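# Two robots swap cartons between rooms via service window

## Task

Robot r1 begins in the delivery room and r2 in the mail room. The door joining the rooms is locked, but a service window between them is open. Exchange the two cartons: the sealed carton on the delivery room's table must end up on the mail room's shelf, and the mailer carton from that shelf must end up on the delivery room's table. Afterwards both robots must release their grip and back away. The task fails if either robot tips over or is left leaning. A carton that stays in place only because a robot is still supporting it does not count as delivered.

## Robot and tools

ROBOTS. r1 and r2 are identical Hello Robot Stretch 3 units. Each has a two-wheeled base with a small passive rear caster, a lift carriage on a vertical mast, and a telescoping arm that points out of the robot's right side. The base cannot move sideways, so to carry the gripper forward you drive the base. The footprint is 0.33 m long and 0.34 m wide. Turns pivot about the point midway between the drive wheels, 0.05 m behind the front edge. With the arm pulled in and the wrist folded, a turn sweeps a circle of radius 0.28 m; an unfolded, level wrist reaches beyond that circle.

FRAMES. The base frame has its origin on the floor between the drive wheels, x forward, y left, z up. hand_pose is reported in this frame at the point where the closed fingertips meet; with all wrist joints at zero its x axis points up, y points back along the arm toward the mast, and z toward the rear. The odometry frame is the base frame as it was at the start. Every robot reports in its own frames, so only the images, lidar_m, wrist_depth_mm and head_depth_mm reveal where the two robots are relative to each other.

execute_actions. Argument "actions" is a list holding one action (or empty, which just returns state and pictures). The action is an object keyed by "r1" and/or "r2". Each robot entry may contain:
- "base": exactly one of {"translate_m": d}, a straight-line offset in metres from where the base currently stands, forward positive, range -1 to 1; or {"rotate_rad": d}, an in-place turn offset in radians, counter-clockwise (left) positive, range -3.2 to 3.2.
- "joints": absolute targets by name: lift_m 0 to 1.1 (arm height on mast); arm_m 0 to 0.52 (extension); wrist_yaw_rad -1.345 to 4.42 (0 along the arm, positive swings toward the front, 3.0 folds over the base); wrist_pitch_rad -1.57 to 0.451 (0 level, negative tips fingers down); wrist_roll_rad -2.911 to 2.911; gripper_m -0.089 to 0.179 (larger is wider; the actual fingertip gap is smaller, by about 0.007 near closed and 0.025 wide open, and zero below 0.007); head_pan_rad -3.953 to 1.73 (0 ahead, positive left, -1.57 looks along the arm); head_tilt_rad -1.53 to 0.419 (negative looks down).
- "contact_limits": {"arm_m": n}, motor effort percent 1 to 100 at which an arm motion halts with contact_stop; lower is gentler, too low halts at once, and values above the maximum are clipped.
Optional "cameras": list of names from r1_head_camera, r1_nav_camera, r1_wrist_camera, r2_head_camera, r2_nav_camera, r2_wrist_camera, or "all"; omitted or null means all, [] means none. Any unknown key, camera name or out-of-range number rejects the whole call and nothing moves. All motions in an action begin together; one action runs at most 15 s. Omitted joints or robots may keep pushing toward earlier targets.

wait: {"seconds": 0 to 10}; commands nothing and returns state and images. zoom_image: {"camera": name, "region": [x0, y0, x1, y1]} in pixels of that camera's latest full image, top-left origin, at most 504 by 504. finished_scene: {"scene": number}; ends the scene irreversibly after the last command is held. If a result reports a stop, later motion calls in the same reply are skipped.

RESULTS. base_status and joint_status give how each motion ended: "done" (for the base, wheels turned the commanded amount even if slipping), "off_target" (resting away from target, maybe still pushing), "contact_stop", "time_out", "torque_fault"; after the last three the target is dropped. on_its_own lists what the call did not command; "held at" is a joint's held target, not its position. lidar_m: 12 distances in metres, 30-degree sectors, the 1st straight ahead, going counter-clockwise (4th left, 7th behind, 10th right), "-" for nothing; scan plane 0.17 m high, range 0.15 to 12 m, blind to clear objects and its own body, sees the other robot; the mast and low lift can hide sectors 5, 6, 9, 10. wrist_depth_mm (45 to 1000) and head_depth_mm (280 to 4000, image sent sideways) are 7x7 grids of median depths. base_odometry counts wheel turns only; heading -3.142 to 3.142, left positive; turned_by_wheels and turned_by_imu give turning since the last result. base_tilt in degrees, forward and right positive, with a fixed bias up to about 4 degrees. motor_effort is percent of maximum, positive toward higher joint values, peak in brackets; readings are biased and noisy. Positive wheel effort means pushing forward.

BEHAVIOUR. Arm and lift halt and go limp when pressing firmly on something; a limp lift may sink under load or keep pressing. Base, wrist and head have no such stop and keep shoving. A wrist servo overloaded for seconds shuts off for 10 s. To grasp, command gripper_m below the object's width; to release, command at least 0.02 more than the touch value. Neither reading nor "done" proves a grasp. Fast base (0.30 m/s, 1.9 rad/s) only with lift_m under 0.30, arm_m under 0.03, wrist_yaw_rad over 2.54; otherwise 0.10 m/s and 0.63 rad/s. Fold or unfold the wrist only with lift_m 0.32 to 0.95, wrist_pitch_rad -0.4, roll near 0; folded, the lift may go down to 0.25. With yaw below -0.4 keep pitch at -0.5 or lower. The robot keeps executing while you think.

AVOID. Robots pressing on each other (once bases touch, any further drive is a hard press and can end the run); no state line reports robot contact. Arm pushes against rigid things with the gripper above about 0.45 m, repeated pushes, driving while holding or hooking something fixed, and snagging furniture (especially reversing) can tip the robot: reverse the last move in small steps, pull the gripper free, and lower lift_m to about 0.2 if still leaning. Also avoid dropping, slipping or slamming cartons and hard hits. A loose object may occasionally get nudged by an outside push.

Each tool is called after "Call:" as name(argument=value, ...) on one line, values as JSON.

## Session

Call:
execute_actions(actions=[])

Scene clock: 0.00 s.
r1.base_odometry: x=+0.000 y=+0.000 heading=+0.000 (m, m, rad; r1's odometry frame)
r1.turned_by_wheels: +0.000 (rad since the last result)
r1.turned_by_imu: +0.000 (rad since the last result)
r1.base_tilt: forward=-1.7 right=-0.3 (deg)
r1.lidar_m: 1.15 1.71 1.70 1.07 0.93 0.95 1.16 1.13 1.14 1.38 2.67 2.31
r1.head_depth_mm: 1545 2565 3645 3742 3633 1531 2203 / 1585 2529 - - - 1453 2033 / 1707 2482 - - - 1486 1145 / 1688 2163 - - - 1516 1173 / 1666 2278 - - - 1557 2209 / 1649 2370 3664 3689 3709 3462 2134 / 1636 2338 3415 3497 3397 3321 2380
r1.base_status: not commanded
r1.joint_positions: lift_m=+0.509 arm_m=+0.001 wrist_yaw_rad=+2.945 wrist_pitch_rad=-0.403 wrist_roll_rad=-0.017 gripper_m=+0.037 head_pan_rad=-0.008 head_tilt_rad=+0.009
r1.joint_status: not commanded
r1.motor_effort: left_wheel=+1 right_wheel=+0 lift_m=+33 arm_m=+0 wrist_yaw_rad=+1 wrist_pitch_rad=+8 wrist_roll_rad=+0 gripper_m=-1 head_pan_rad=+0 head_tilt_rad=+2 (%)
r1.hand_pose: x=+0.0230 y=+0.0758 z=+0.5256 quat_wxyz=(+0.209, +0.697, +0.075, +0.682) (m; r1's base frame)
r1.wrist_depth_mm: - 955 - - - - - / 749 - - - - - - / 846 - - - - - - / 859 - - - - - - / 872 915 - 947 949 946 929 / 736 765 747 785 767 784 769 / 666 668 691 678 684 681 683
r2.base_odometry: x=+0.000 y=+0.000 heading=+0.000 (m, m, rad; r2's odometry frame)
r2.turned_by_wheels: +0.000 (rad since the last result)
r2.turned_by_imu: +0.000 (rad since the last result)
r2.base_tilt: forward=-1.3 right=+0.4 (deg)
r2.lidar_m: 0.93 0.95 1.25 2.16 2.21 2.88 3.36 3.44 2.70 2.56 1.42 0.99
r2.head_depth_mm: 699 891 - - - 1168 763 / 696 886 - - - 1154 761 / 693 882 - - 3714 1154 758 / 690 885 - - 3135 1062 756 / 737 891 887 886 882 877 874 / 892 893 886 882 879 873 874 / 886 886 884 879 880 871 870
r2.base_status: not commanded
r2.joint_positions: lift_m=+0.526 arm_m=+0.002 wrist_yaw_rad=+2.924 wrist_pitch_rad=-0.527 wrist_roll_rad=+0.008 gripper_m=+0.037 head_pan_rad=-0.011 head_tilt_rad=-0.011
r2.joint_status: not commanded
r2.motor_effort: left_wheel=+1 right_wheel=+0 lift_m=+31 arm_m=+0 wrist_yaw_rad=+1 wrist_pitch_rad=+7 wrist_roll_rad=+0 gripper_m=+0 head_pan_rad=-1 head_tilt_rad=+2 (%)
r2.hand_pose: x=+0.0240 y=+0.0574 z=+0.5150 quat_wxyz=(+0.258, +0.701, +0.108, +0.656) (m; r2's base frame)
r2.wrist_depth_mm: - - - - - - 861 / - - - - - - 872 / - - - - - - 882 / - - - - - 976 899 / 841 843 864 834 845 811 811 / 724 715 - 708 - 712 715 / 632 632 - 648 626 623 621
pictures: r1_head_camera (sideways: a quarter turn clockwise sets it upright), r1_nav_camera (sideways: a quarter turn counterclockwise sets it upright), r1_wrist_camera, r2_head_camera (sideways: a quarter turn clockwise sets it upright), r2_nav_camera (sideways: a quarter turn counterclockwise sets it upright), r2_wrist_camera
Images, in order (width x height): r1_head_camera 896x504, r1_nav_camera 672x504, r1_wrist_camera 644x364, r2_head_camera 896x504, r2_nav_camera 672x504, r2_wrist_camera 644x364.

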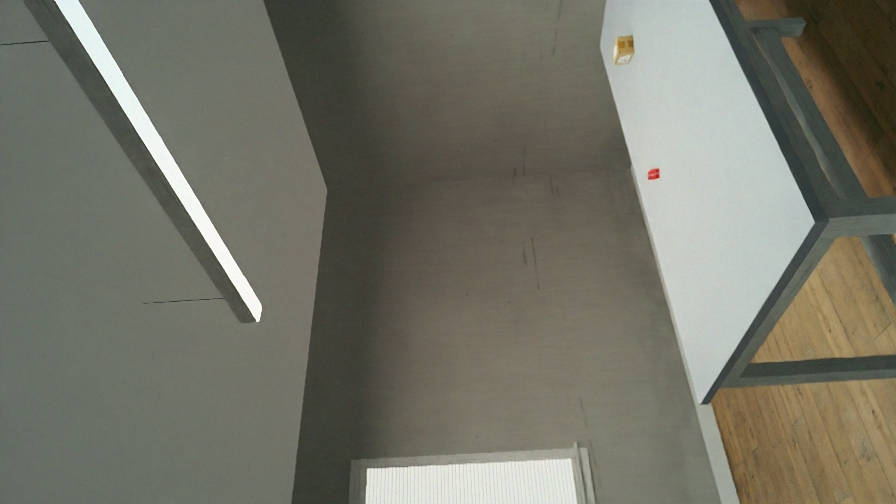

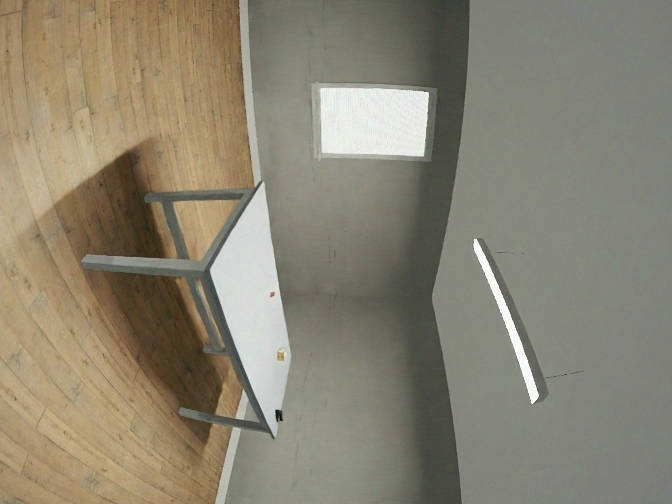

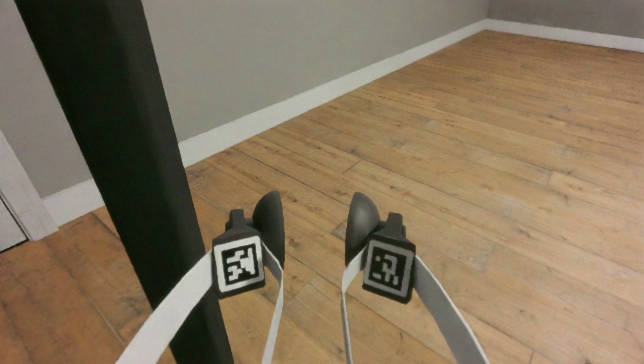

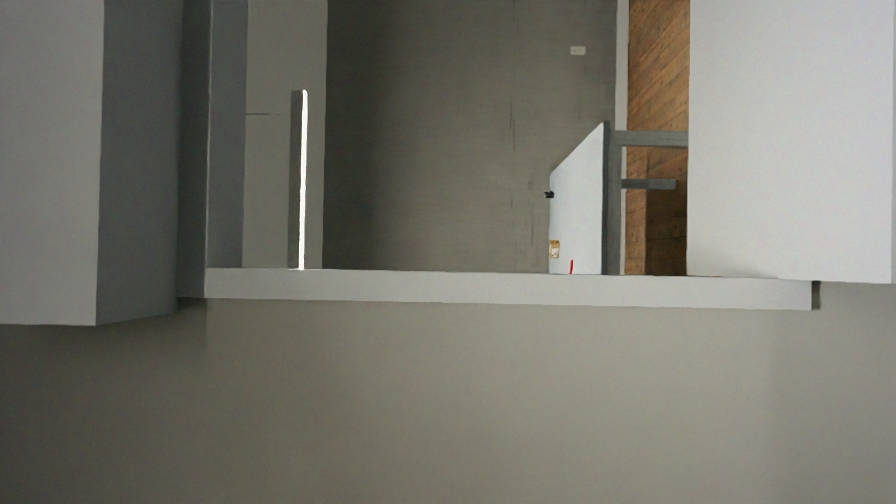

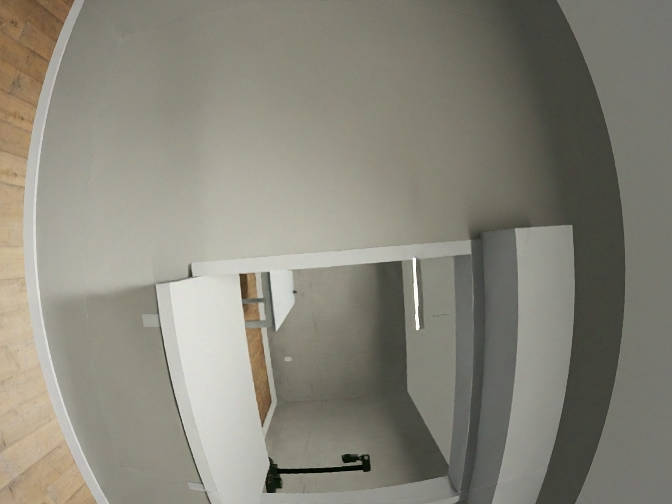

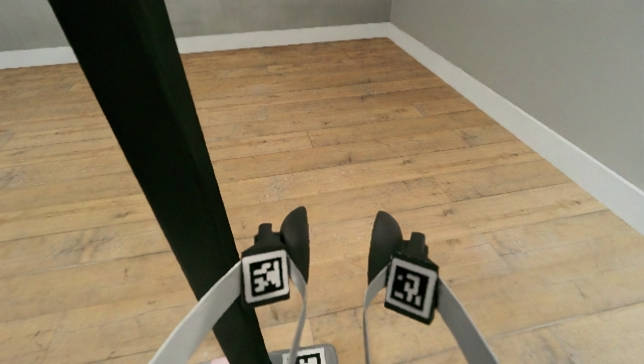

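Call:
execute_actions(actions=[{"r1":{"base":{"rotate_rad":0.70},"joints":{"lift_m":0.27}},"r2":{"base":{"rotate_rad":-3.1},"joints":{"head_tilt_rad":-0.3,"lift_m":0.27,"wrist_pitch_rad":-0.4}}}], cameras=["r2_nav_camera","r2_head_camera"])

Call:
execute_actions(actions=[{"r1":{"base":{"translate_m":1}}}], cameras=[])

Call:
execute_actions(actions=[{"r1":{"base":{"translate_m":1},"joints":{"head_pan_rad":-1.8,"head_tilt_rad":-0.4}}}], cameras=["r1_head_camera"])

Scene clock: 14.07 s.
r1.base_odometry: x=+0.000 y=+0.000 heading=+0.700 (m, m, rad; r1's odometry frame)
r1.turned_by_wheels: +0.700 (rad since the last result)
r1.turned_by_imu: +0.701 (rad since the last result)
r1.base_tilt: forward=-1.7 right=-0.3 (deg)
r1.lidar_m: 3.67 1.38 1.00 0.93 0.98 1.17 1.13 1.17 1.60 3.38 2.23 1.15
r1.head_depth_mm: 1751 2560 3378 3399 3401 3324 2189 / 1738 2527 3468 3425 3413 3358 2248 / 1700 2500 3503 3434 3436 3417 2246 / 1693 2428 3499 3504 3463 3494 2263 / 1676 2422 3555 3562 3427 3461 2294 / 1652 2355 3370 3215 3115 2943 2357 / 1624 2220 2434 2319 2257 2178 2083
r1.base_status: done
r1.joint_positions: lift_m=+0.270 arm_m=+0.001 wrist_yaw_rad=+2.945 wrist_pitch_rad=-0.404 wrist_roll_rad=-0.017 gripper_m=+0.037 head_pan_rad=-0.008 head_tilt_rad=+0.009
r1.joint_status: all done
r1.motor_effort: left_wheel=-1(7) right_wheel=+2(7) lift_m=+24(26) arm_m=+0(0) wrist_yaw_rad=+0(0) wrist_pitch_rad=+9(9) wrist_roll_rad=+0(0) gripper_m=+1(1) head_pan_rad=+0(0) head_tilt_rad=+1(1) (%)
r1.hand_pose: x=+0.0230 y=+0.0757 z=+0.2862 quat_wxyz=(+0.209, +0.697, +0.075, +0.682) (m; r1's base frame)
r1.wrist_depth_mm: - 854 882 935 984 - - / 861 908 971 - - - - / 875 - 895 919 883 901 922 / 677 - 698 677 693 725 720 / 566 566 - 571 594 598 583 / 479 499 - 491 474 484 491 / - - - - 424 428 422
r2.base_odometry: x=+0.000 y=+0.000 heading=-3.100 (m, m, rad; r2's odometry frame)
r2.turned_by_wheels: -3.100 (rad since the last result)
r2.turned_by_imu: -3.062 (rad since the last result)
r2.base_tilt: forward=-1.3 right=+0.4 (deg)
r2.lidar_m: 3.37 3.46 2.69 2.56 1.38 0.98 0.93 0.96 1.28 2.16 2.22 2.97
r2.head_depth_mm: 2953 3026 3262 3379 2855 2025 1597 / 2926 3056 3234 3378 2921 2038 1596 / 2948 3075 3237 3406 2857 2029 1589 / 2942 3121 3234 3377 2854 2037 1583 / 2959 3080 3237 3408 2854 2045 1584 / 2933 3116 3243 3440 2860 2057 1579 / 2970 3052 3208 3448 2822 2039 1586
r2.base_status: done
r2.joint_positions: lift_m=+0.270 arm_m=+0.002 wrist_yaw_rad=+2.924 wrist_pitch_rad=-0.421 wrist_roll_rad=+0.008 gripper_m=+0.037 head_pan_rad=-0.011 head_tilt_rad=-0.297
r2.joint_status: all done
r2.motor_effort: left_wheel=+2(13) right_wheel=-1(5) lift_m=+21(24) arm_m=+0(0) wrist_yaw_rad=+0(0) wrist_pitch_rad=+10(12) wrist_roll_rad=+0(0) gripper_m=-1(0) head_pan_rad=+0(0) head_tilt_rad=-1(20) (%)
r2.hand_pose: x=+0.0271 y=+0.0717 z=+0.2823 quat_wxyz=(+0.223, +0.706, +0.071, +0.669) (m; r2's base frame)
r2.wrist_depth_mm: - - - - - - - / - - - - - - - / 934 - 929 926 942 935 931 / 719 698 721 714 710 708 715 / 580 577 598 576 597 573 564 / 484 498 - 500 - 480 477 / - - - - 417 411 410
pictures: r2_head_camera (sideways: a quarter turn clockwise sets it upright), r2_nav_camera (sideways: a quarter turn counterclockwise sets it upright)
Images, in order (width x height): r2_head_camera 896x504, r2_nav_camera 672x504.

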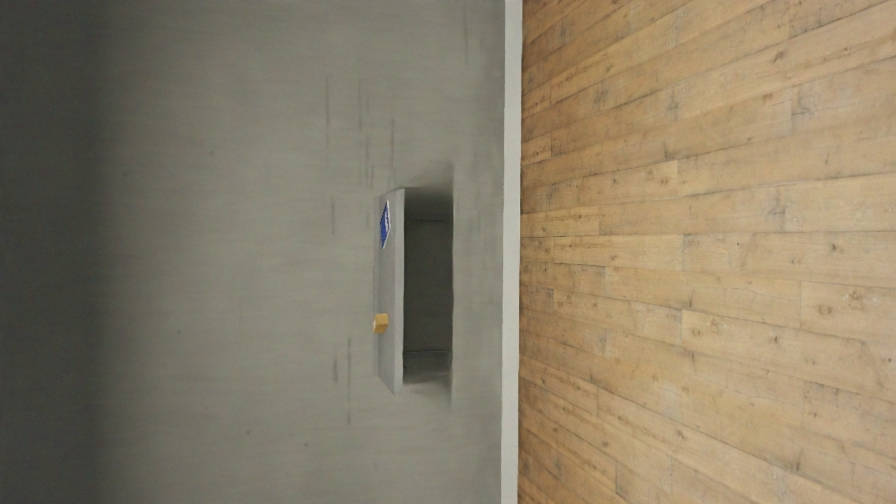

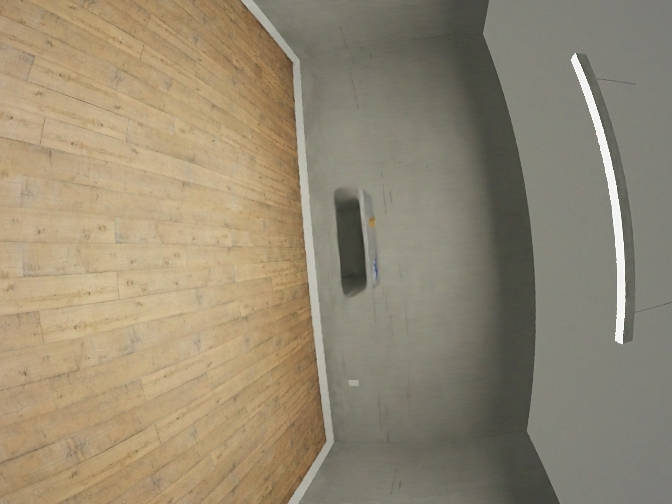

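Scene clock: 19.17 s.
r1.base_odometry: x=+0.765 y=+0.644 heading=+0.700 (m, m, rad; r1's odometry frame)
r1.turned_by_wheels: +0.000 (rad since the last result)
r1.turned_by_imu: +0.005 (rad since the last result)
r1.base_tilt: forward=-1.8 right=-0.3 (deg)
r1.lidar_m: 2.66 1.38 1.00 0.97 1.00 1.33 2.13 2.21 3.03 0.69 0.89 2.76
r1.head_depth_mm: 1757 2507 2505 2490 2463 2468 2175 / 1723 2505 2508 2502 2446 2468 2227 / 1705 2471 2537 2543 2494 2499 2262 / 1692 2437 2568 2556 2532 2503 2294 / 1671 2396 2590 2559 2591 2553 2324 / 1647 2363 2609 2576 2582 2559 2364 / 1630 2219 2402 2347 2252 2195 2055
r1.base_status: done
r1.joint_positions: lift_m=+0.270 arm_m=+0.001 wrist_yaw_rad=+2.945 wrist_pitch_rad=-0.404 wrist_roll_rad=-0.017 gripper_m=+0.037 head_pan_rad=-0.008 head_tilt_rad=+0.009
r1.joint_status: not commanded
r1.motor_effort: left_wheel=-1(9) right_wheel=+2(11) lift_m=+25(25) arm_m=+0(0) wrist_yaw_rad=-1(0) wrist_pitch_rad=+9(9) wrist_roll_rad=+0(0) gripper_m=+0(0) head_pan_rad=+0(0) head_tilt_rad=+2(1) (%)
r1.hand_pose: x=+0.0230 y=+0.0757 z=+0.2862 quat_wxyz=(+0.209, +0.697, +0.075, +0.682) (m; r1's base frame)
r1.wrist_depth_mm: - 861 905 967 970 - - / 898 958 963 - - - - / 846 - 881 876 926 904 919 / 696 - 700 683 698 708 717 / 551 556 - 576 589 566 584 / 475 498 - 491 480 497 496 / - - - - 427 432 431
r2.base_odometry: x=+0.000 y=+0.000 heading=-3.100 (m, m, rad; r2's odometry frame)
r2.turned_by_wheels: +0.000 (rad since the last result)
r2.turned_by_imu: +0.000 (rad since the last result)
r2.base_tilt: forward=-1.3 right=+0.6 (deg)
r2.lidar_m: 3.36 3.44 2.70 2.56 1.38 0.98 0.93 0.96 1.28 2.16 2.22 2.96
r2.head_depth_mm: 2926 3071 3212 3370 2895 2041 1604 / 2949 3045 3236 3373 2815 2032 1583 / 2933 3078 3234 3464 2859 2042 1591 / 2935 3060 3211 3369 2884 2020 1577 / 2915 3124 3255 3358 2848 2024 1577 / 2991 3055 3260 3399 2858 2031 1576 / 3001 3145 3248 3454 2827 2052 1585
r2.base_status: not commanded
r2.joint_positions: lift_m=+0.270 arm_m=+0.002 wrist_yaw_rad=+2.924 wrist_pitch_rad=-0.421 wrist_roll_rad=+0.008 gripper_m=+0.037 head_pan_rad=-0.011 head_tilt_rad=-0.297
r2.joint_status: not commanded
r2.motor_effort: left_wheel=+2(2) right_wheel=+0(0) lift_m=+21(22) arm_m=-1(0) wrist_yaw_rad=+0(0) wrist_pitch_rad=+10(10) wrist_roll_rad=+0(0) gripper_m=+0(0) head_pan_rad=+0(1) head_tilt_rad=-2(2) (%)
r2.hand_pose: x=+0.0271 y=+0.0717 z=+0.2823 quat_wxyz=(+0.223, +0.706, +0.071, +0.669) (m; r2's base frame)
r2.wrist_depth_mm: - - - - - - - / - - - - - - - / 957 - 947 942 950 925 939 / 720 694 722 719 720 706 705 / 578 582 600 579 597 570 568 / 483 505 - 500 - 481 484 / - - - - 412 414 411
pictures: none
No camera images: the call's "cameras" was empty. Leave "cameras" out to get every camera's image.

Scene clock: 24.27 s.
r1.base_odometry: x=+1.530 y=+1.288 heading=+0.700 (m, m, rad; r1's odometry frame)
r1.turned_by_wheels: +0.000 (rad since the last result)
r1.turned_by_imu: +0.005 (rad since the last result)
r1.base_tilt: forward=-1.8 right=-0.3 (deg)
r1.lidar_m: 1.65 1.37 1.00 0.97 1.00 1.38 3.14 1.25 0.80 1.59 2.34 1.71
r1.head_depth_mm: 3016 3232 3325 1393 979 942 1015 / 2946 3128 3340 1414 2098 1641 1328 / 2916 3103 3270 1899 2237 1721 1386 / 2866 3040 3214 3313 2356 1747 1387 / 2835 3024 3170 3356 2403 1767 1410 / 2736 2925 3143 3276 2465 1805 1423 / 2728 2864 3075 3249 2473 1838 1440
r1.base_status: done
r1.joint_positions: lift_m=+0.270 arm_m=+0.001 wrist_yaw_rad=+2.945 wrist_pitch_rad=-0.404 wrist_roll_rad=-0.017 gripper_m=+0.037 head_pan_rad=-1.793 head_tilt_rad=-0.395
r1.joint_status: all done
r1.motor_effort: left_wheel=-1(9) right_wheel=+2(11) lift_m=+24(24) arm_m=+0(0) wrist_yaw_rad=-1(0) wrist_pitch_rad=+9(9) wrist_roll_rad=+0(0) gripper_m=+0(0) head_pan_rad=-2(32) head_tilt_rad=-2(27) (%)
r1.hand_pose: x=+0.0230 y=+0.0757 z=+0.2861 quat_wxyz=(+0.209, +0.697, +0.075, +0.682) (m; r1's base frame)
r1.wrist_depth_mm: - 857 926 951 986 - - / 902 963 939 - - - - / 862 - 892 909 940 893 887 / 676 - 683 694 698 700 720 / 564 561 - 585 581 589 582 / 486 493 - 498 475 493 494 / - - - - 423 429 423
r2.base_odometry: x=+0.000 y=+0.000 heading=-3.100 (m, m, rad; r2's odometry frame)
r2.turned_by_wheels: +0.000 (rad since the last result)
r2.turned_by_imu: +0.000 (rad since the last result)
r2.base_tilt: forward=-1.4 right=+0.4 (deg)
r2.lidar_m: 3.36 3.45 2.70 2.57 1.37 0.98 0.93 0.96 1.28 2.17 2.22 2.96
r2.head_depth_mm: 2952 3128 3225 3399 2887 2023 1581 / 2974 3023 3275 3390 2855 2023 1594 / 2967 3064 3217 3356 2845 2053 1596 / 2939 3071 3233 3431 2866 2035 1584 / 2951 3058 3178 3365 2868 2038 1583 / 2903 3118 3224 3498 2820 2035 1574 / 2946 3087 3257 3456 2860 2031 1578
r2.base_status: not commanded
r2.joint_positions: lift_m=+0.270 arm_m=+0.002 wrist_yaw_rad=+2.924 wrist_pitch_rad=-0.421 wrist_roll_rad=+0.008 gripper_m=+0.037 head_pan_rad=-0.011 head_tilt_rad=-0.297
r2.joint_status: not commanded
r2.motor_effort: left_wheel=+3(2) right_wheel=-1(1) lift_m=+22(21) arm_m=-1(1) wrist_yaw_rad=+1(0) wrist_pitch_rad=+10(10) wrist_roll_rad=+0(0) gripper_m=+0(0) head_pan_rad=+0(1) head_tilt_rad=-2(1) (%)
r2.hand_pose: x=+0.0271 y=+0.0717 z=+0.2823 quat_wxyz=(+0.223, +0.706, +0.071, +0.669) (m; r2's base frame)
r2.wrist_depth_mm: - - - - - - - / - - - - - - - / 930 - 938 938 943 913 928 / 717 696 713 708 709 709 698 / 576 572 598 572 596 575 576 / 482 500 - 499 - 480 478 / - - - - 414 411 413
pictures: r1_head_camera (sideways: a quarter turn clockwise sets it upright)
Images, in order (width x height): r1_head_camera 896x504.

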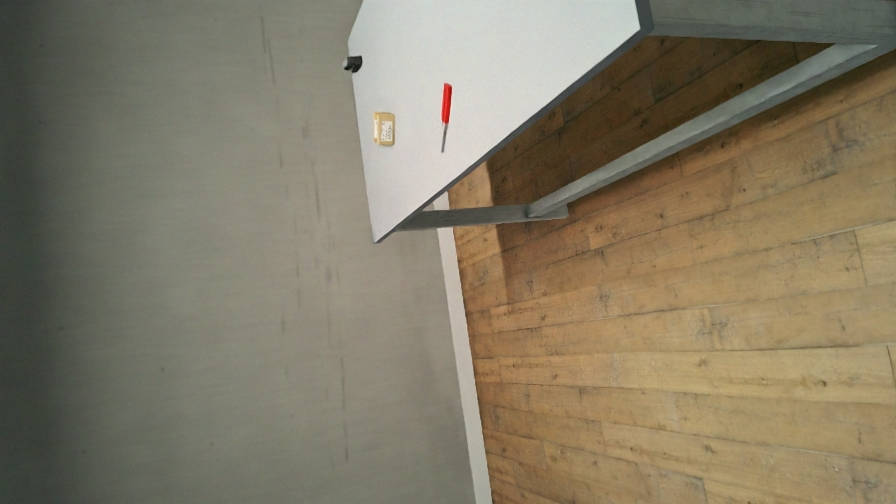

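Call:
execute_actions(actions=[{"r1":{"base":{"rotate_rad":-1.57}},"r2":{"base":{"rotate_rad":0.14}}}], cameras=[])

Call:
execute_actions(actions=[{"r1":{"base":{"translate_m":1}},"r2":{"base":{"translate_m":1}}}], cameras=[])

Call:
execute_actions(actions=[{"r1":{"base":{"translate_m":0.7},"joints":{"head_pan_rad":-1.57,"head_tilt_rad":-0.8}},"r2":{"base":{"translate_m":1}}}], cameras=[])

Call:
execute_actions(actions=[{"r1":{"joints":{"lift_m":0.88}},"r2":{"base":{"translate_m":0.42},"joints":{"lift_m":0.88,"head_pan_rad":-1.57,"head_tilt_rad":-0.8}}}], cameras=[])

Call:
execute_actions(actions=[{"r1":{"joints":{"wrist_yaw_rad":0,"gripper_m":0.17}},"r2":{"base":{"rotate_rad":1.48},"joints":{"wrist_yaw_rad":0,"gripper_m":0.17}}}], cameras=[])

Call:
execute_actions(actions=[{"r1":{"joints":{"wrist_pitch_rad":-0.2,"lift_m":0.8}},"r2":{"joints":{"wrist_pitch_rad":-0.2,"lift_m":0.8}}}], cameras=["r1_head_camera","r1_wrist_camera","r2_head_camera","r2_wrist_camera"])

Scene clock: 38.00 s.
r1.base_odometry: x=+1.530 y=+1.288 heading=-0.870 (m, m, rad; r1's odometry frame)
r1.turned_by_wheels: -1.570 (rad since the last result)
r1.turned_by_imu: -1.567 (rad since the last result)
r1.base_tilt: forward=-1.8 right=-0.3 (deg)
r1.lidar_m: 1.69 2.29 1.70 1.65 1.34 1.00 0.96 1.01 1.41 3.15 1.25 0.80
r1.head_depth_mm: 1735 1835 1951 2084 2101 1684 1353 / 2224 2343 2517 2719 2263 1719 1365 / 2714 2867 3067 3201 2306 1732 1390 / 2666 2864 2993 3113 2366 1753 1399 / 2614 2776 2986 3138 2386 1785 1400 / 2564 2744 2887 3079 2447 1791 1417 / 2527 2679 2846 3045 2512 1826 1441
r1.base_status: done
r1.joint_positions: lift_m=+0.270 arm_m=+0.001 wrist_yaw_rad=+2.945 wrist_pitch_rad=-0.404 wrist_roll_rad=-0.017 gripper_m=+0.037 head_pan_rad=-1.793 head_tilt_rad=-0.395
r1.joint_status: not commanded
r1.motor_effort: left_wheel=+3(13) right_wheel=-3(9) lift_m=+25(25) arm_m=+0(0) wrist_yaw_rad=+0(0) wrist_pitch_rad=+9(9) wrist_roll_rad=+0(0) gripper_m=+1(0) head_pan_rad=-2(2) head_tilt_rad=-3(3) (%)
r1.hand_pose: x=+0.0230 y=+0.0757 z=+0.2861 quat_wxyz=(+0.209, +0.697, +0.075, +0.682) (m; r1's base frame)
r1.wrist_depth_mm: - - - - - - - / - - - - - - - / 878 - 882 906 876 913 909 / 682 - 710 703 706 698 712 / 568 552 - 569 592 583 599 / 477 492 - 485 482 490 498 / - - - - 426 427 429
r2.base_odometry: x=+0.000 y=+0.000 heading=-2.960 (m, m, rad; r2's odometry frame)
r2.turned_by_wheels: +0.140 (rad since the last result)
r2.turned_by_imu: +0.138 (rad since the last result)
r2.base_tilt: forward=-1.2 right=+0.6 (deg)
r2.lidar_m: 3.36 3.32 2.61 2.56 1.20 0.95 0.93 1.00 1.49 2.16 2.33 3.43
r2.head_depth_mm: 2853 2968 3166 3244 2843 2051 1600 / 2913 3070 3183 3309 2860 2050 1583 / 2933 3034 3257 3345 2916 2046 1588 / 3009 3125 3241 3477 2866 2028 1574 / 2991 3179 3319 3481 2841 2026 1577 / 3028 3223 3363 3570 2826 2047 1576 / 3132 3295 3519 3668 2882 2016 1576
r2.base_status: done
r2.joint_positions: lift_m=+0.270 arm_m=+0.002 wrist_yaw_rad=+2.924 wrist_pitch_rad=-0.421 wrist_roll_rad=+0.008 gripper_m=+0.037 head_pan_rad=-0.011 head_tilt_rad=-0.297
r2.joint_status: not commanded
r2.motor_effort: left_wheel=-1(8) right_wheel=+2(7) lift_m=+21(22) arm_m=+0(0) wrist_yaw_rad=+1(1) wrist_pitch_rad=+10(10) wrist_roll_rad=+0(0) gripper_m=+0(0) head_pan_rad=-1(0) head_tilt_rad=-1(2) (%)
r2.hand_pose: x=+0.0272 y=+0.0717 z=+0.2824 quat_wxyz=(+0.223, +0.706, +0.071, +0.669) (m; r2's base frame)
r2.wrist_depth_mm: - - - - - - - / - - - - - - - / 960 - 945 946 941 929 927 / 716 694 725 707 716 713 699 / 580 578 603 582 599 570 572 / 488 497 - 498 - 479 481 / - - - - 414 414 410
pictures: none
No camera images: the call's "cameras" was empty. Leave "cameras" out to get every camera's image.

Scene clock: 43.10 s.
r1.base_odometry: x=+2.175 y=+0.524 heading=-0.870 (m, m, rad; r1's odometry frame)
r1.turned_by_wheels: +0.000 (rad since the last result)
r1.turned_by_imu: +0.005 (rad since the last result)
r1.base_tilt: forward=-1.7 right=-0.3 (deg)
r1.lidar_m: 2.37 2.25 1.67 1.63 1.70 2.04 1.97 2.06 0.44 0.42 0.44 0.62
r1.head_depth_mm: 2779 2981 3179 3296 2230 705 563 / 2730 2925 3108 3247 955 713 568 / 2692 2894 3074 3235 972 724 576 / 2643 2871 3013 3189 986 734 582 / 2620 2789 2993 3154 1007 745 587 / 2597 2728 2936 3125 1026 754 596 / 2546 2723 2928 3038 1043 765 601
r1.base_status: done
r1.joint_positions: lift_m=+0.270 arm_m=+0.001 wrist_yaw_rad=+2.945 wrist_pitch_rad=-0.404 wrist_roll_rad=-0.017 gripper_m=+0.037 head_pan_rad=-1.793 head_tilt_rad=-0.395
r1.joint_status: not commanded
r1.motor_effort: left_wheel=+2(15) right_wheel=-2(6) lift_m=+25(24) arm_m=+0(0) wrist_yaw_rad=+0(0) wrist_pitch_rad=+9(9) wrist_roll_rad=+0(0) gripper_m=+1(0) head_pan_rad=-2(2) head_tilt_rad=-2(2) (%)
r1.hand_pose: x=+0.0230 y=+0.0757 z=+0.2861 quat_wxyz=(+0.209, +0.697, +0.075, +0.682) (m; r1's base frame)
r1.wrist_depth_mm: - - - - - - - / - - - - - - - / 876 - 895 881 918 919 923 / 661 - 680 691 708 708 715 / 559 556 - 572 587 578 591 / 470 497 - 480 478 493 495 / - - - - 425 423 426
r2.base_odometry: x=-0.984 y=-0.181 heading=-2.960 (m, m, rad; r2's odometry frame)
r2.turned_by_wheels: +0.000 (rad since the last result)
r2.turned_by_imu: -0.002 (rad since the last result)
r2.base_tilt: forward=-1.3 right=+0.5 (deg)
r2.lidar_m: 2.38 2.55 2.53 2.47 2.47 1.95 1.93 2.06 2.30 2.26 2.44 2.41
r2.head_depth_mm: 1997 2086 2216 2286 2424 2030 1587 / 2034 2140 2226 2307 2447 2024 1587 / 2057 2154 2261 2304 2456 2043 1573 / 2113 2179 2313 2344 2509 2035 1581 / 2137 2205 2302 2457 2568 2009 1582 / 2172 2276 2382 2509 2613 2006 1572 / 2187 2286 2398 2543 2663 2041 1580
r2.base_status: done
r2.joint_positions: lift_m=+0.270 arm_m=+0.002 wrist_yaw_rad=+2.924 wrist_pitch_rad=-0.420 wrist_roll_rad=+0.008 gripper_m=+0.037 head_pan_rad=-0.011 head_tilt_rad=-0.297
r2.joint_status: not commanded
r2.motor_effort: left_wheel=-1(9) right_wheel=+1(6) lift_m=+22(22) arm_m=+0(0) wrist_yaw_rad=+1(1) wrist_pitch_rad=+9(10) wrist_roll_rad=+0(0) gripper_m=+0(0) head_pan_rad=+0(1) head_tilt_rad=-2(1) (%)
r2.hand_pose: x=+0.0272 y=+0.0718 z=+0.2825 quat_wxyz=(+0.222, +0.706, +0.071, +0.669) (m; r2's base frame)
r2.wrist_depth_mm: - - - - - - - / - - - - - - - / 946 - 934 938 948 939 917 / 723 710 715 715 717 710 704 / 580 577 595 578 591 572 572 / 487 504 - 498 - 481 479 / - - - - 412 412 412
pictures: none
No camera images: the call's "cameras" was empty. Leave "cameras" out to get every camera's image.

Scene clock: 48.13 s.
r1.base_odometry: x=+2.626 y=-0.011 heading=-0.870 (m, m, rad; r1's odometry frame)
r1.turned_by_wheels: +0.000 (rad since the last result)
r1.turned_by_imu: +0.003 (rad since the last result)
r1.base_tilt: forward=-1.8 right=-0.2 (deg)
r1.lidar_m: 1.67 1.74 1.65 1.61 1.68 2.35 2.67 0.61 0.46 0.44 0.47 1.72
r1.head_depth_mm: 2653 2832 912 722 647 1255 1099 / 2641 2911 926 735 656 1268 1109 / 2702 2963 944 746 666 1286 1119 / 2686 2927 964 759 675 1298 1126 / 2679 2966 983 769 668 1316 1138 / 2697 3014 1005 784 679 1327 1139 / 2691 3012 1028 796 685 1016 1162
r1.base_status: done
r1.joint_positions: lift_m=+0.270 arm_m=+0.001 wrist_yaw_rad=+2.945 wrist_pitch_rad=-0.404 wrist_roll_rad=-0.017 gripper_m=+0.037 head_pan_rad=-1.577 head_tilt_rad=-0.790
r1.joint_status: all done
r1.motor_effort: left_wheel=+1(13) right_wheel=-2(5) lift_m=+25(25) arm_m=+0(0) wrist_yaw_rad=+0(0) wrist_pitch_rad=+9(9) wrist_roll_rad=+0(0) gripper_m=+0(1) head_pan_rad=+2(18) head_tilt_rad=-6(27) (%)
r1.hand_pose: x=+0.0230 y=+0.0757 z=+0.2861 quat_wxyz=(+0.209, +0.697, +0.075, +0.682) (m; r1's base frame)
r1.wrist_depth_mm: - - - - - - - / - - - - - - - / 855 - 878 894 915 927 907 / 686 - 694 698 692 702 695 / 568 555 - 579 598 574 582 / 482 491 - 492 475 495 501 / - - - - 421 422 427
r2.base_odometry: x=-1.967 y=-0.361 heading=-2.960 (m, m, rad; r2's odometry frame)
r2.turned_by_wheels: +0.000 (rad since the last result)
r2.turned_by_imu: -0.002 (rad since the last result)
r2.base_tilt: forward=-1.3 right=+0.5 (deg)
r2.lidar_m: 1.38 1.48 2.20 2.39 2.56 2.97 2.92 3.05 2.41 2.36 1.80 1.40
r2.head_depth_mm: 1149 1200 1256 1324 1201 1472 1532 / 1170 1219 1282 1348 1209 1487 1549 / 1186 1249 1301 1354 1205 1511 1575 / 1199 1256 1328 1393 1160 1551 1577 / 1220 1283 1347 1421 1203 1588 1579 / 1236 1295 1368 1440 1201 1621 1583 / 1258 1321 1382 1472 1540 1635 1587
r2.base_status: done
r2.joint_positions: lift_m=+0.270 arm_m=+0.002 wrist_yaw_rad=+2.924 wrist_pitch_rad=-0.420 wrist_roll_rad=+0.008 gripper_m=+0.037 head_pan_rad=-0.011 head_tilt_rad=-0.297
r2.joint_status: not commanded
r2.motor_effort: left_wheel=-1(10) right_wheel=+1(8) lift_m=+22(22) arm_m=+0(0) wrist_yaw_rad=+0(0) wrist_pitch_rad=+9(10) wrist_roll_rad=+0(0) gripper_m=+0(0) head_pan_rad=+1(1) head_tilt_rad=-1(2) (%)
r2.hand_pose: x=+0.0272 y=+0.0718 z=+0.2825 quat_wxyz=(+0.222, +0.706, +0.071, +0.669) (m; r2's base frame)
r2.wrist_depth_mm: - - - - - - - / - - - - - - - / 948 - 932 941 955 936 924 / 728 704 705 707 716 715 717 / 579 578 605 581 600 567 570 / 487 501 - 494 - 480 475 / - - - - 416 413 411
pictures: none
No camera images: the call's "cameras" was empty. Leave "cameras" out to get every camera's image.

Scene clock: 54.50 s.
r1.base_odometry: x=+2.626 y=-0.011 heading=-0.870 (m, m, rad; r1's odometry frame)
r1.turned_by_wheels: +0.000 (rad since the last result)
r1.turned_by_imu: -0.001 (rad since the last result)
r1.base_tilt: forward=-1.7 right=-0.3 (deg)
r1.lidar_m: 1.66 1.74 1.66 1.61 1.68 2.36 2.67 0.61 0.46 0.44 0.47 1.72
r1.head_depth_mm: 2649 2860 909 725 639 - 1093 / 2664 2905 929 735 642 - - / 2644 2898 946 745 649 - - / 2658 2879 962 757 661 - 1120 / 2660 2940 983 771 666 1322 1139 / 2679 3017 1008 780 677 1328 1146 / 2702 3005 1024 797 688 1008 1164
r1.base_status: not commanded
r1.joint_positions: lift_m=+0.880 arm_m=+0.001 wrist_yaw_rad=+2.945 wrist_pitch_rad=-0.404 wrist_roll_rad=-0.017 gripper_m=+0.037 head_pan_rad=-1.577 head_tilt_rad=-0.790
r1.joint_status: all done
r1.motor_effort: left_wheel=+2(2) right_wheel=-1(1) lift_m=+40(43) arm_m=+0(0) wrist_yaw_rad=+0(0) wrist_pitch_rad=+9(9) wrist_roll_rad=+0(0) gripper_m=+0(1) head_pan_rad=+2(2) head_tilt_rad=-5(5) (%)
r1.hand_pose: x=+0.0230 y=+0.0757 z=+0.8955 quat_wxyz=(+0.209, +0.697, +0.075, +0.682) (m; r1's base frame)
r1.wrist_depth_mm: - - - - - - - / - - - - - - - / - - - - - - - / - - - - - - - / - - - - - - - / - - - - - - - / - - - - - - -
r2.base_odometry: x=-2.380 y=-0.437 heading=-2.960 (m, m, rad; r2's odometry frame)
r2.turned_by_wheels: +0.000 (rad since the last result)
r2.turned_by_imu: -0.001 (rad since the last result)
r2.base_tilt: forward=-1.4 right=+0.3 (deg)
r2.lidar_m: 0.96 1.03 1.53 2.34 2.51 3.40 3.33 3.12 2.44 2.41 1.25 0.98
r2.head_depth_mm: 2036 2267 2277 1826 1585 - 1111 / 2064 2331 2291 1841 1535 - 1126 / 2100 2353 2289 1849 1536 - - / 2088 2427 2328 1841 1567 - 1134 / 2151 2452 2326 1849 1538 1361 1163 / 2154 2383 2302 1877 1547 1322 1160 / 1853 1939 2005 1872 1565 1329 1164
r2.base_status: done
r2.joint_positions: lift_m=+0.880 arm_m=+0.002 wrist_yaw_rad=+2.924 wrist_pitch_rad=-0.420 wrist_roll_rad=+0.008 gripper_m=+0.037 head_pan_rad=-1.563 head_tilt_rad=-0.790
r2.joint_status: all done
r2.motor_effort: left_wheel=-2(12) right_wheel=+2(8) lift_m=+39(40) arm_m=-1(0) wrist_yaw_rad=+1(0) wrist_pitch_rad=+9(9) wrist_roll_rad=+0(0) gripper_m=+0(0) head_pan_rad=-4(63) head_tilt_rad=-5(33) (%)
r2.hand_pose: x=+0.0272 y=+0.0718 z=+0.8920 quat_wxyz=(+0.222, +0.706, +0.071, +0.669) (m; r2's base frame)
r2.wrist_depth_mm: - - - - - - - / - - - - - - - / - - - - - - - / - - - - - - - / - - - - - - - / - - - - - - - / - - - - - - -
pictures: none
No camera images: the call's "cameras" was empty. Leave "cameras" out to get every camera's image.

Scene clock: 57.90 s.
r1.base_odometry: x=+2.626 y=-0.011 heading=-0.870 (m, m, rad; r1's odometry frame)
r1.turned_by_wheels: +0.000 (rad since the last result)
r1.turned_by_imu: +0.000 (rad since the last result)
r1.base_tilt: forward=-1.8 right=-0.3 (deg)
r1.lidar_m: 1.67 1.75 1.65 1.61 1.68 2.36 2.67 0.61 0.46 0.44 0.47 1.72
r1.head_depth_mm: 2652 2835 910 726 - - - / 2655 2884 924 735 657 - - / 2670 2942 947 748 - - 1102 / 2645 2939 960 757 676 1290 1134 / 2685 2965 984 771 666 1310 1139 / 2687 3005 1002 782 677 1326 1147 / 2696 3018 1029 795 686 1013 1163
r1.base_status: not commanded
r1.joint_positions: lift_m=+0.880 arm_m=+0.001 wrist_yaw_rad=+0.002 wrist_pitch_rad=-0.404 wrist_roll_rad=-0.017 gripper_m=+0.170 head_pan_rad=-1.577 head_tilt_rad=-0.790
r1.joint_status: all done
r1.motor_effort: left_wheel=+2(1) right_wheel=-2(1) lift_m=+40(40) arm_m=+0(0) wrist_yaw_rad=-2(3) wrist_pitch_rad=+9(9) wrist_roll_rad=+0(0) gripper_m=+0(84) head_pan_rad=+2(2) head_tilt_rad=-5(5) (%)
r1.hand_pose: x=-0.0211 y=-0.3722 z=+0.8955 quat_wxyz=(+0.699, +0.144, -0.686, -0.140) (m; r1's base frame)
r1.wrist_depth_mm: - - - - - - - / - 742 744 760 786 778 833 / 540 547 490 544 556 568 564 / 429 426 429 433 441 442 451 / 358 351 352 360 359 377 367 / - 300 301 300 305 298 319 / 990 - 283 276 279 271 275
r2.base_odometry: x=-2.380 y=-0.437 heading=-1.480 (m, m, rad; r2's odometry frame)
r2.turned_by_wheels: +1.480 (rad since the last result)
r2.turned_by_imu: +1.466 (rad since the last result)
r2.base_tilt: forward=-1.3 right=+0.6 (deg)
r2.lidar_m: 2.34 2.44 3.40 3.32 3.35 2.48 2.41 1.35 1.00 0.96 1.00 1.40
r2.head_depth_mm: 805 910 934 748 1393 - - / 810 915 942 753 1443 - - / 816 924 949 755 - - - / 822 932 947 761 1447 1296 1155 / 830 940 918 761 1493 1322 1165 / 836 949 958 762 1498 1320 1157 / 842 960 960 764 1512 1327 1161
r2.base_status: done
r2.joint_positions: lift_m=+0.880 arm_m=+0.002 wrist_yaw_rad=+0.001 wrist_pitch_rad=-0.420 wrist_roll_rad=+0.008 gripper_m=+0.170 head_pan_rad=-1.563 head_tilt_rad=-0.790
r2.joint_status: all done
r2.motor_effort: left_wheel=-1(8) right_wheel=+2(6) lift_m=+38(39) arm_m=-1(1) wrist_yaw_rad=-1(2) wrist_pitch_rad=+9(9) wrist_roll_rad=+0(0) gripper_m=+0(90) head_pan_rad=-4(5) head_tilt_rad=-5(4) (%)
r2.hand_pose: x=-0.0212 y=-0.3713 z=+0.8920 quat_wxyz=(+0.689, +0.147, -0.694, -0.148) (m; r2's base frame)
r2.wrist_depth_mm: 682 679 652 643 632 610 603 / 761 735 714 696 687 657 642 / 822 588 555 594 585 559 622 / 449 447 447 445 447 445 428 / 394 377 374 362 362 358 354 / - - - - - - 342 / - - - - - - -
pictures: none
No camera images: the call's "cameras" was empty. Leave "cameras" out to get every camera's image.

Scene clock: 59.47 s.
r1.base_odometry: x=+2.626 y=-0.011 heading=-0.870 (m, m, rad; r1's odometry frame)
r1.turned_by_wheels: +0.000 (rad since the last result)
r1.turned_by_imu: +0.000 (rad since the last result)
r1.base_tilt: forward=-1.8 right=-0.3 (deg)
r1.lidar_m: 1.67 1.75 1.65 1.61 1.68 2.35 2.67 0.61 0.46 0.44 0.47 1.72
r1.head_depth_mm: 2645 2808 910 725 648 1322 - / 2661 2911 926 734 655 - - / 2637 2899 943 745 646 - 1120 / 2666 2915 965 757 677 1292 1130 / 2670 2963 983 769 669 1311 1141 / 2707 3019 1005 782 679 1328 1149 / 2714 3020 1026 794 684 1012 1159
r1.base_status: not commanded
r1.joint_positions: lift_m=+0.800 arm_m=+0.001 wrist_yaw_rad=+0.002 wrist_pitch_rad=-0.223 wrist_roll_rad=-0.017 gripper_m=+0.170 head_pan_rad=-1.577 head_tilt_rad=-0.790
r1.joint_status: all done
r1.motor_effort: left_wheel=+1(2) right_wheel=-1(1) lift_m=+24(32) arm_m=+0(0) wrist_yaw_rad=-2(2) wrist_pitch_rad=+12(13) wrist_roll_rad=+0(0) gripper_m=+0(0) head_pan_rad=+3(3) head_tilt_rad=-5(5) (%)
r1.hand_pose: x=-0.0211 y=-0.3907 z=+0.8589 quat_wxyz=(+0.709, +0.080, -0.696, -0.078) (m; r1's base frame)
r1.wrist_depth_mm: - - - - - - - / - - - - - - - / - 653 647 688 685 705 704 / 437 441 420 449 460 464 474 / 347 332 335 339 343 362 350 / - 267 272 270 275 271 281 / 231 228 226 225 228 229 230
r2.base_odometry: x=-2.380 y=-0.437 heading=-1.480 (m, m, rad; r2's odometry frame)
r2.turned_by_wheels: +0.000 (rad since the last result)
r2.turned_by_imu: +0.000 (rad since the last result)
r2.base_tilt: forward=-1.4 right=+0.4 (deg)
r2.lidar_m: 2.34 2.45 3.38 3.32 3.37 2.49 2.41 1.34 1.00 0.96 1.00 1.39
r2.head_depth_mm: 801 906 937 749 1426 1377 - / 810 918 936 754 1465 1366 - / 817 921 946 754 1456 - - / 822 931 951 756 1480 1326 1154 / 828 935 919 759 1491 1324 1167 / 839 952 958 762 1512 1323 1161 / 846 957 961 764 1523 1336 1160
r2.base_status: not commanded
r2.joint_positions: lift_m=+0.800 arm_m=+0.002 wrist_yaw_rad=+0.001 wrist_pitch_rad=-0.222 wrist_roll_rad=+0.008 gripper_m=+0.170 head_pan_rad=-1.563 head_tilt_rad=-0.790
r2.joint_status: all done
r2.motor_effort: left_wheel=-1(1) right_wheel=+1(1) lift_m=+22(35) arm_m=+0(1) wrist_yaw_rad=+0(1) wrist_pitch_rad=+11(11) wrist_roll_rad=+0(0) gripper_m=+0(0) head_pan_rad=-5(4) head_tilt_rad=-5(4) (%)
r2.hand_pose: x=-0.0212 y=-0.3917 z=+0.8590 quat_wxyz=(+0.700, +0.079, -0.705, -0.079) (m; r2's base frame)
r2.wrist_depth_mm: 684 673 656 632 623 604 597 / 735 706 694 674 655 641 631 / 775 747 718 704 684 669 666 / 806 486 468 497 497 491 492 / 352 374 356 359 361 363 365 / - - 333 319 311 308 297 / - - - 959 922 888 -
pictures: r1_head_camera (sideways: a quarter turn clockwise sets it upright), r1_wrist_camera, r2_head_camera (sideways: a quarter turn clockwise sets it upright), r2_wrist_camera
Images, in order (width x height): r1_head_camera 896x504, r1_wrist_camera 644x364, r2_head_camera 896x504, r2_wrist_camera 644x364.

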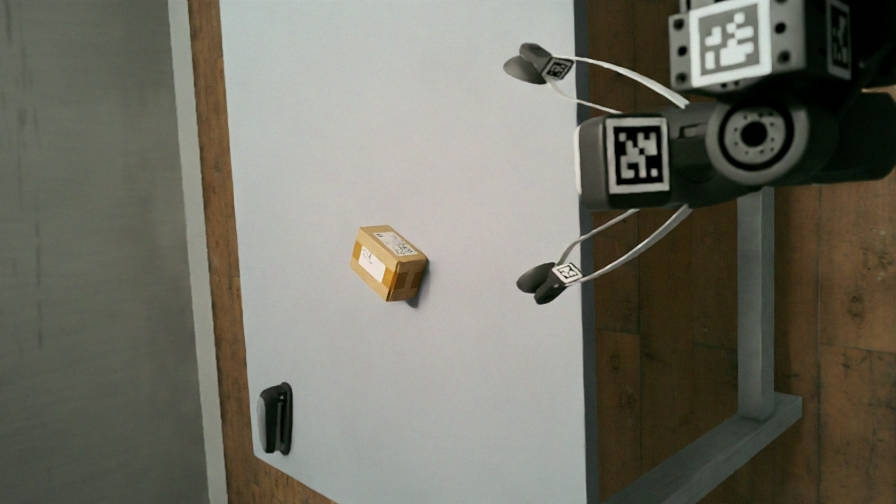

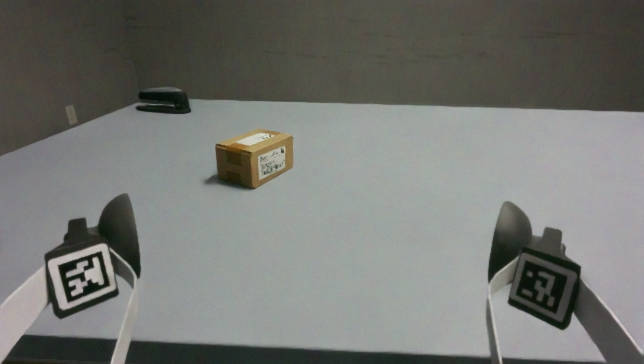

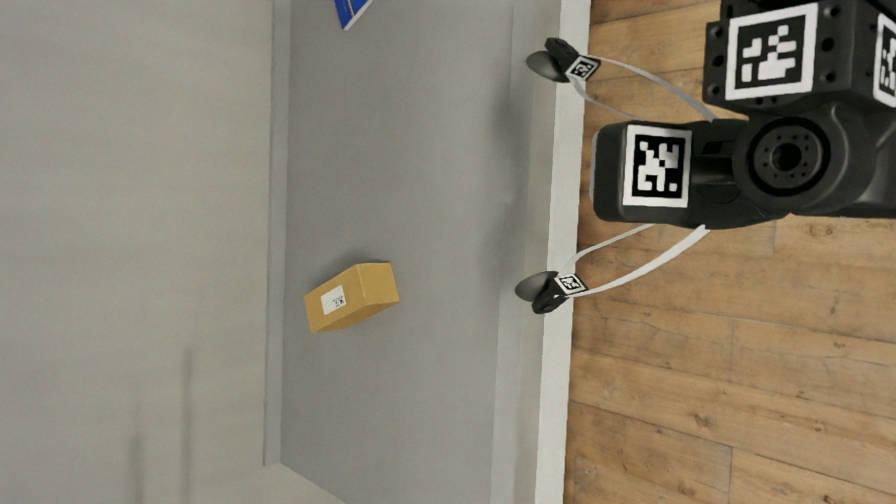

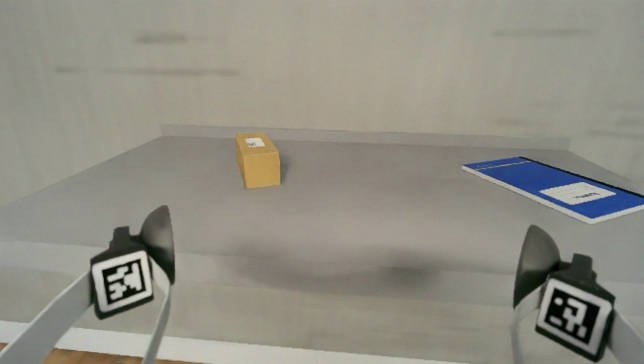

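Call:
execute_actions(actions=[{"r1":{"base":{"translate_m":0.18},"joints":{"wrist_yaw_rad":-0.4,"arm_m":0.28}},"r2":{"base":{"translate_m":0.06},"joints":{"wrist_yaw_rad":0.3,"arm_m":0.28}}}], cameras=["r1_head_camera","r1_wrist_camera","r2_head_camera","r2_wrist_camera"])

Scene clock: 70.23 s.
r1.base_odometry: x=+2.742 y=-0.149 heading=-0.870 (m, m, rad; r1's odometry frame)
r1.turned_by_wheels: +0.000 (rad since the last result)
r1.turned_by_imu: +0.000 (rad since the last result)
r1.base_tilt: forward=-1.8 right=-0.3 (deg)
r1.lidar_m: 1.49 1.56 1.64 1.60 1.68 2.35 2.85 0.62 0.46 0.45 0.47 1.53
r1.head_depth_mm: 2649 2872 941 - 1377 1231 1100 / 2666 2901 992 - 657 1270 1110 / 2663 2940 1001 - 667 1282 1120 / 2702 2923 964 757 674 1297 1124 / 2685 2968 983 770 684 1079 1140 / 2708 3012 2278 785 695 1273 1152 / 2672 3039 2510 1937 1498 1342 1161
r1.base_status: done
r1.joint_positions: lift_m=+0.800 arm_m=+0.280 wrist_yaw_rad=-0.399 wrist_pitch_rad=-0.223 wrist_roll_rad=-0.017 gripper_m=+0.170 head_pan_rad=-1.577 head_tilt_rad=-0.790
r1.joint_status: all done
r1.motor_effort: left_wheel=+2(8) right_wheel=-1(4) lift_m=+24(24) arm_m=+2(1) wrist_yaw_rad=+0(4) wrist_pitch_rad=+11(11) wrist_roll_rad=+0(0) gripper_m=+0(0) head_pan_rad=+3(2) head_tilt_rad=-5(5) (%)
r1.hand_pose: x=-0.1166 y=-0.6500 z=+0.8590 quat_wxyz=(+0.679, -0.060, -0.698, -0.217) (m; r1's base frame)
r1.wrist_depth_mm: - - - - - - - / - - - - - - - / - - - 668 679 688 713 / 418 442 439 445 459 456 466 / 341 335 336 322 333 365 350 / - 268 247 209 269 269 283 / 222 223 186 181 228 230 230
r2.base_odometry: x=-2.375 y=-0.497 heading=-1.480 (m, m, rad; r2's odometry frame)
r2.turned_by_wheels: +0.000 (rad since the last result)
r2.turned_by_imu: +0.000 (rad since the last result)
r2.base_tilt: forward=-1.3 right=+0.5 (deg)
r2.lidar_m: 2.28 2.38 3.25 3.32 3.42 2.55 2.47 1.35 1.00 0.97 1.01 1.39
r2.head_depth_mm: 804 904 967 - 1459 1289 1150 / 811 921 983 702 1454 1312 1156 / 817 921 995 - 1459 1309 1154 / 821 932 986 738 1465 1315 1159 / 829 939 959 761 1494 1319 1150 / 834 947 959 763 1513 1321 1164 / 842 957 1067 767 1502 1323 1163
r2.base_status: done
r2.joint_positions: lift_m=+0.800 arm_m=+0.280 wrist_yaw_rad=+0.300 wrist_pitch_rad=-0.222 wrist_roll_rad=+0.008 gripper_m=+0.170 head_pan_rad=-1.563 head_tilt_rad=-0.790
r2.joint_status: all done
r2.motor_effort: left_wheel=-2(3) right_wheel=+1(6) lift_m=+22(21) arm_m=+3(2) wrist_yaw_rad=+0(4) wrist_pitch_rad=+10(11) wrist_roll_rad=+0(0) gripper_m=+0(0) head_pan_rad=-5(4) head_tilt_rad=-4(5) (%)
r2.hand_pose: x=+0.0507 y=-0.6585 z=+0.8592 quat_wxyz=(+0.704, +0.183, -0.686, +0.027) (m; r2's base frame)
r2.wrist_depth_mm: 620 540 481 427 388 352 325 / 677 585 512 454 407 367 339 / 734 631 546 481 432 389 356 / 811 684 489 481 444 404 373 / 912 375 353 321 340 360 360 / 286 - 276 255 257 282 294 / 217 226 228 219 220 229 -
pictures: r1_head_camera (sideways: a quarter turn clockwise sets it upright), r1_wrist_camera, r2_head_camera (sideways: a quarter turn clockwise sets it upright), r2_wrist_camera
Images, in order (width x height): r1_head_camera 896x504, r1_wrist_camera 644x364, r2_head_camera 896x504, r2_wrist_camera 644x364.

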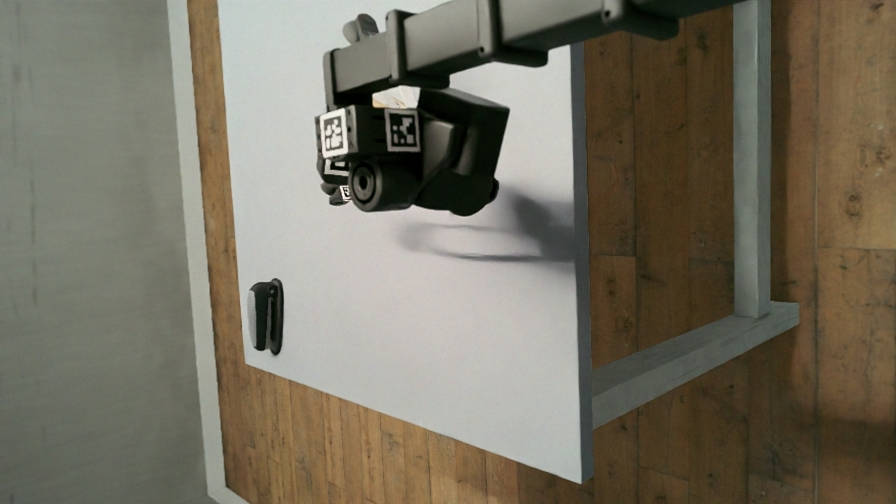

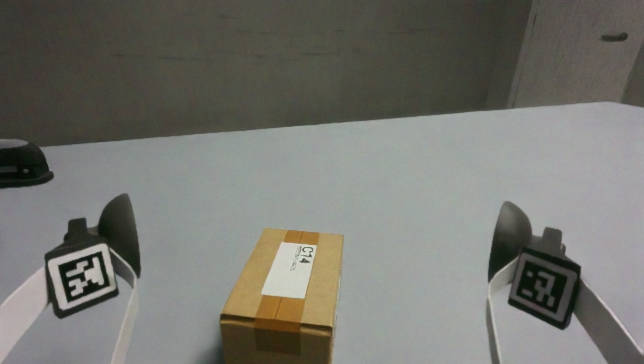

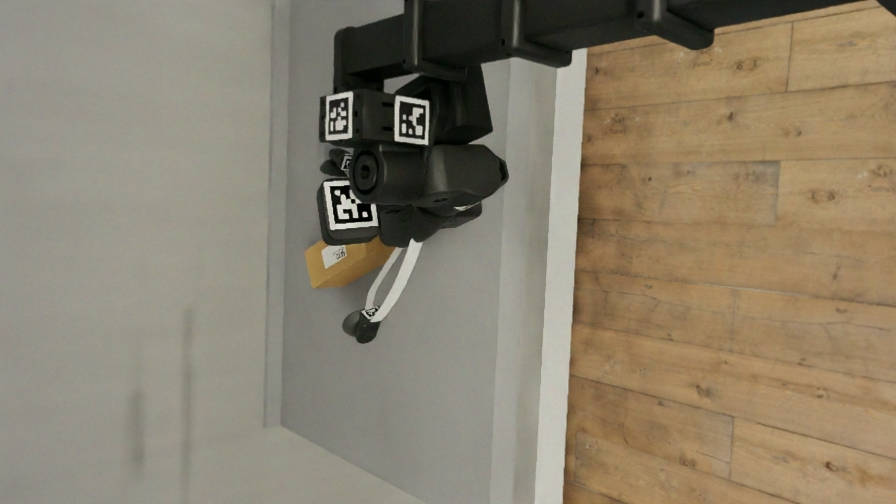

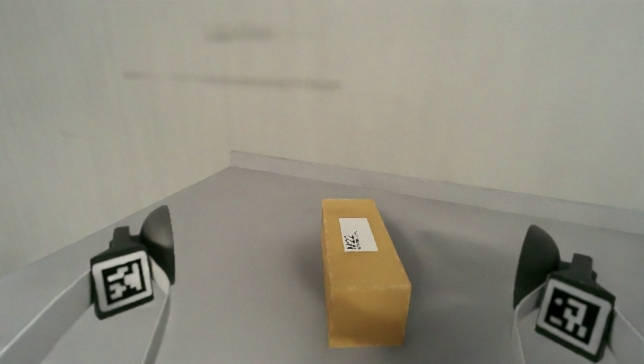

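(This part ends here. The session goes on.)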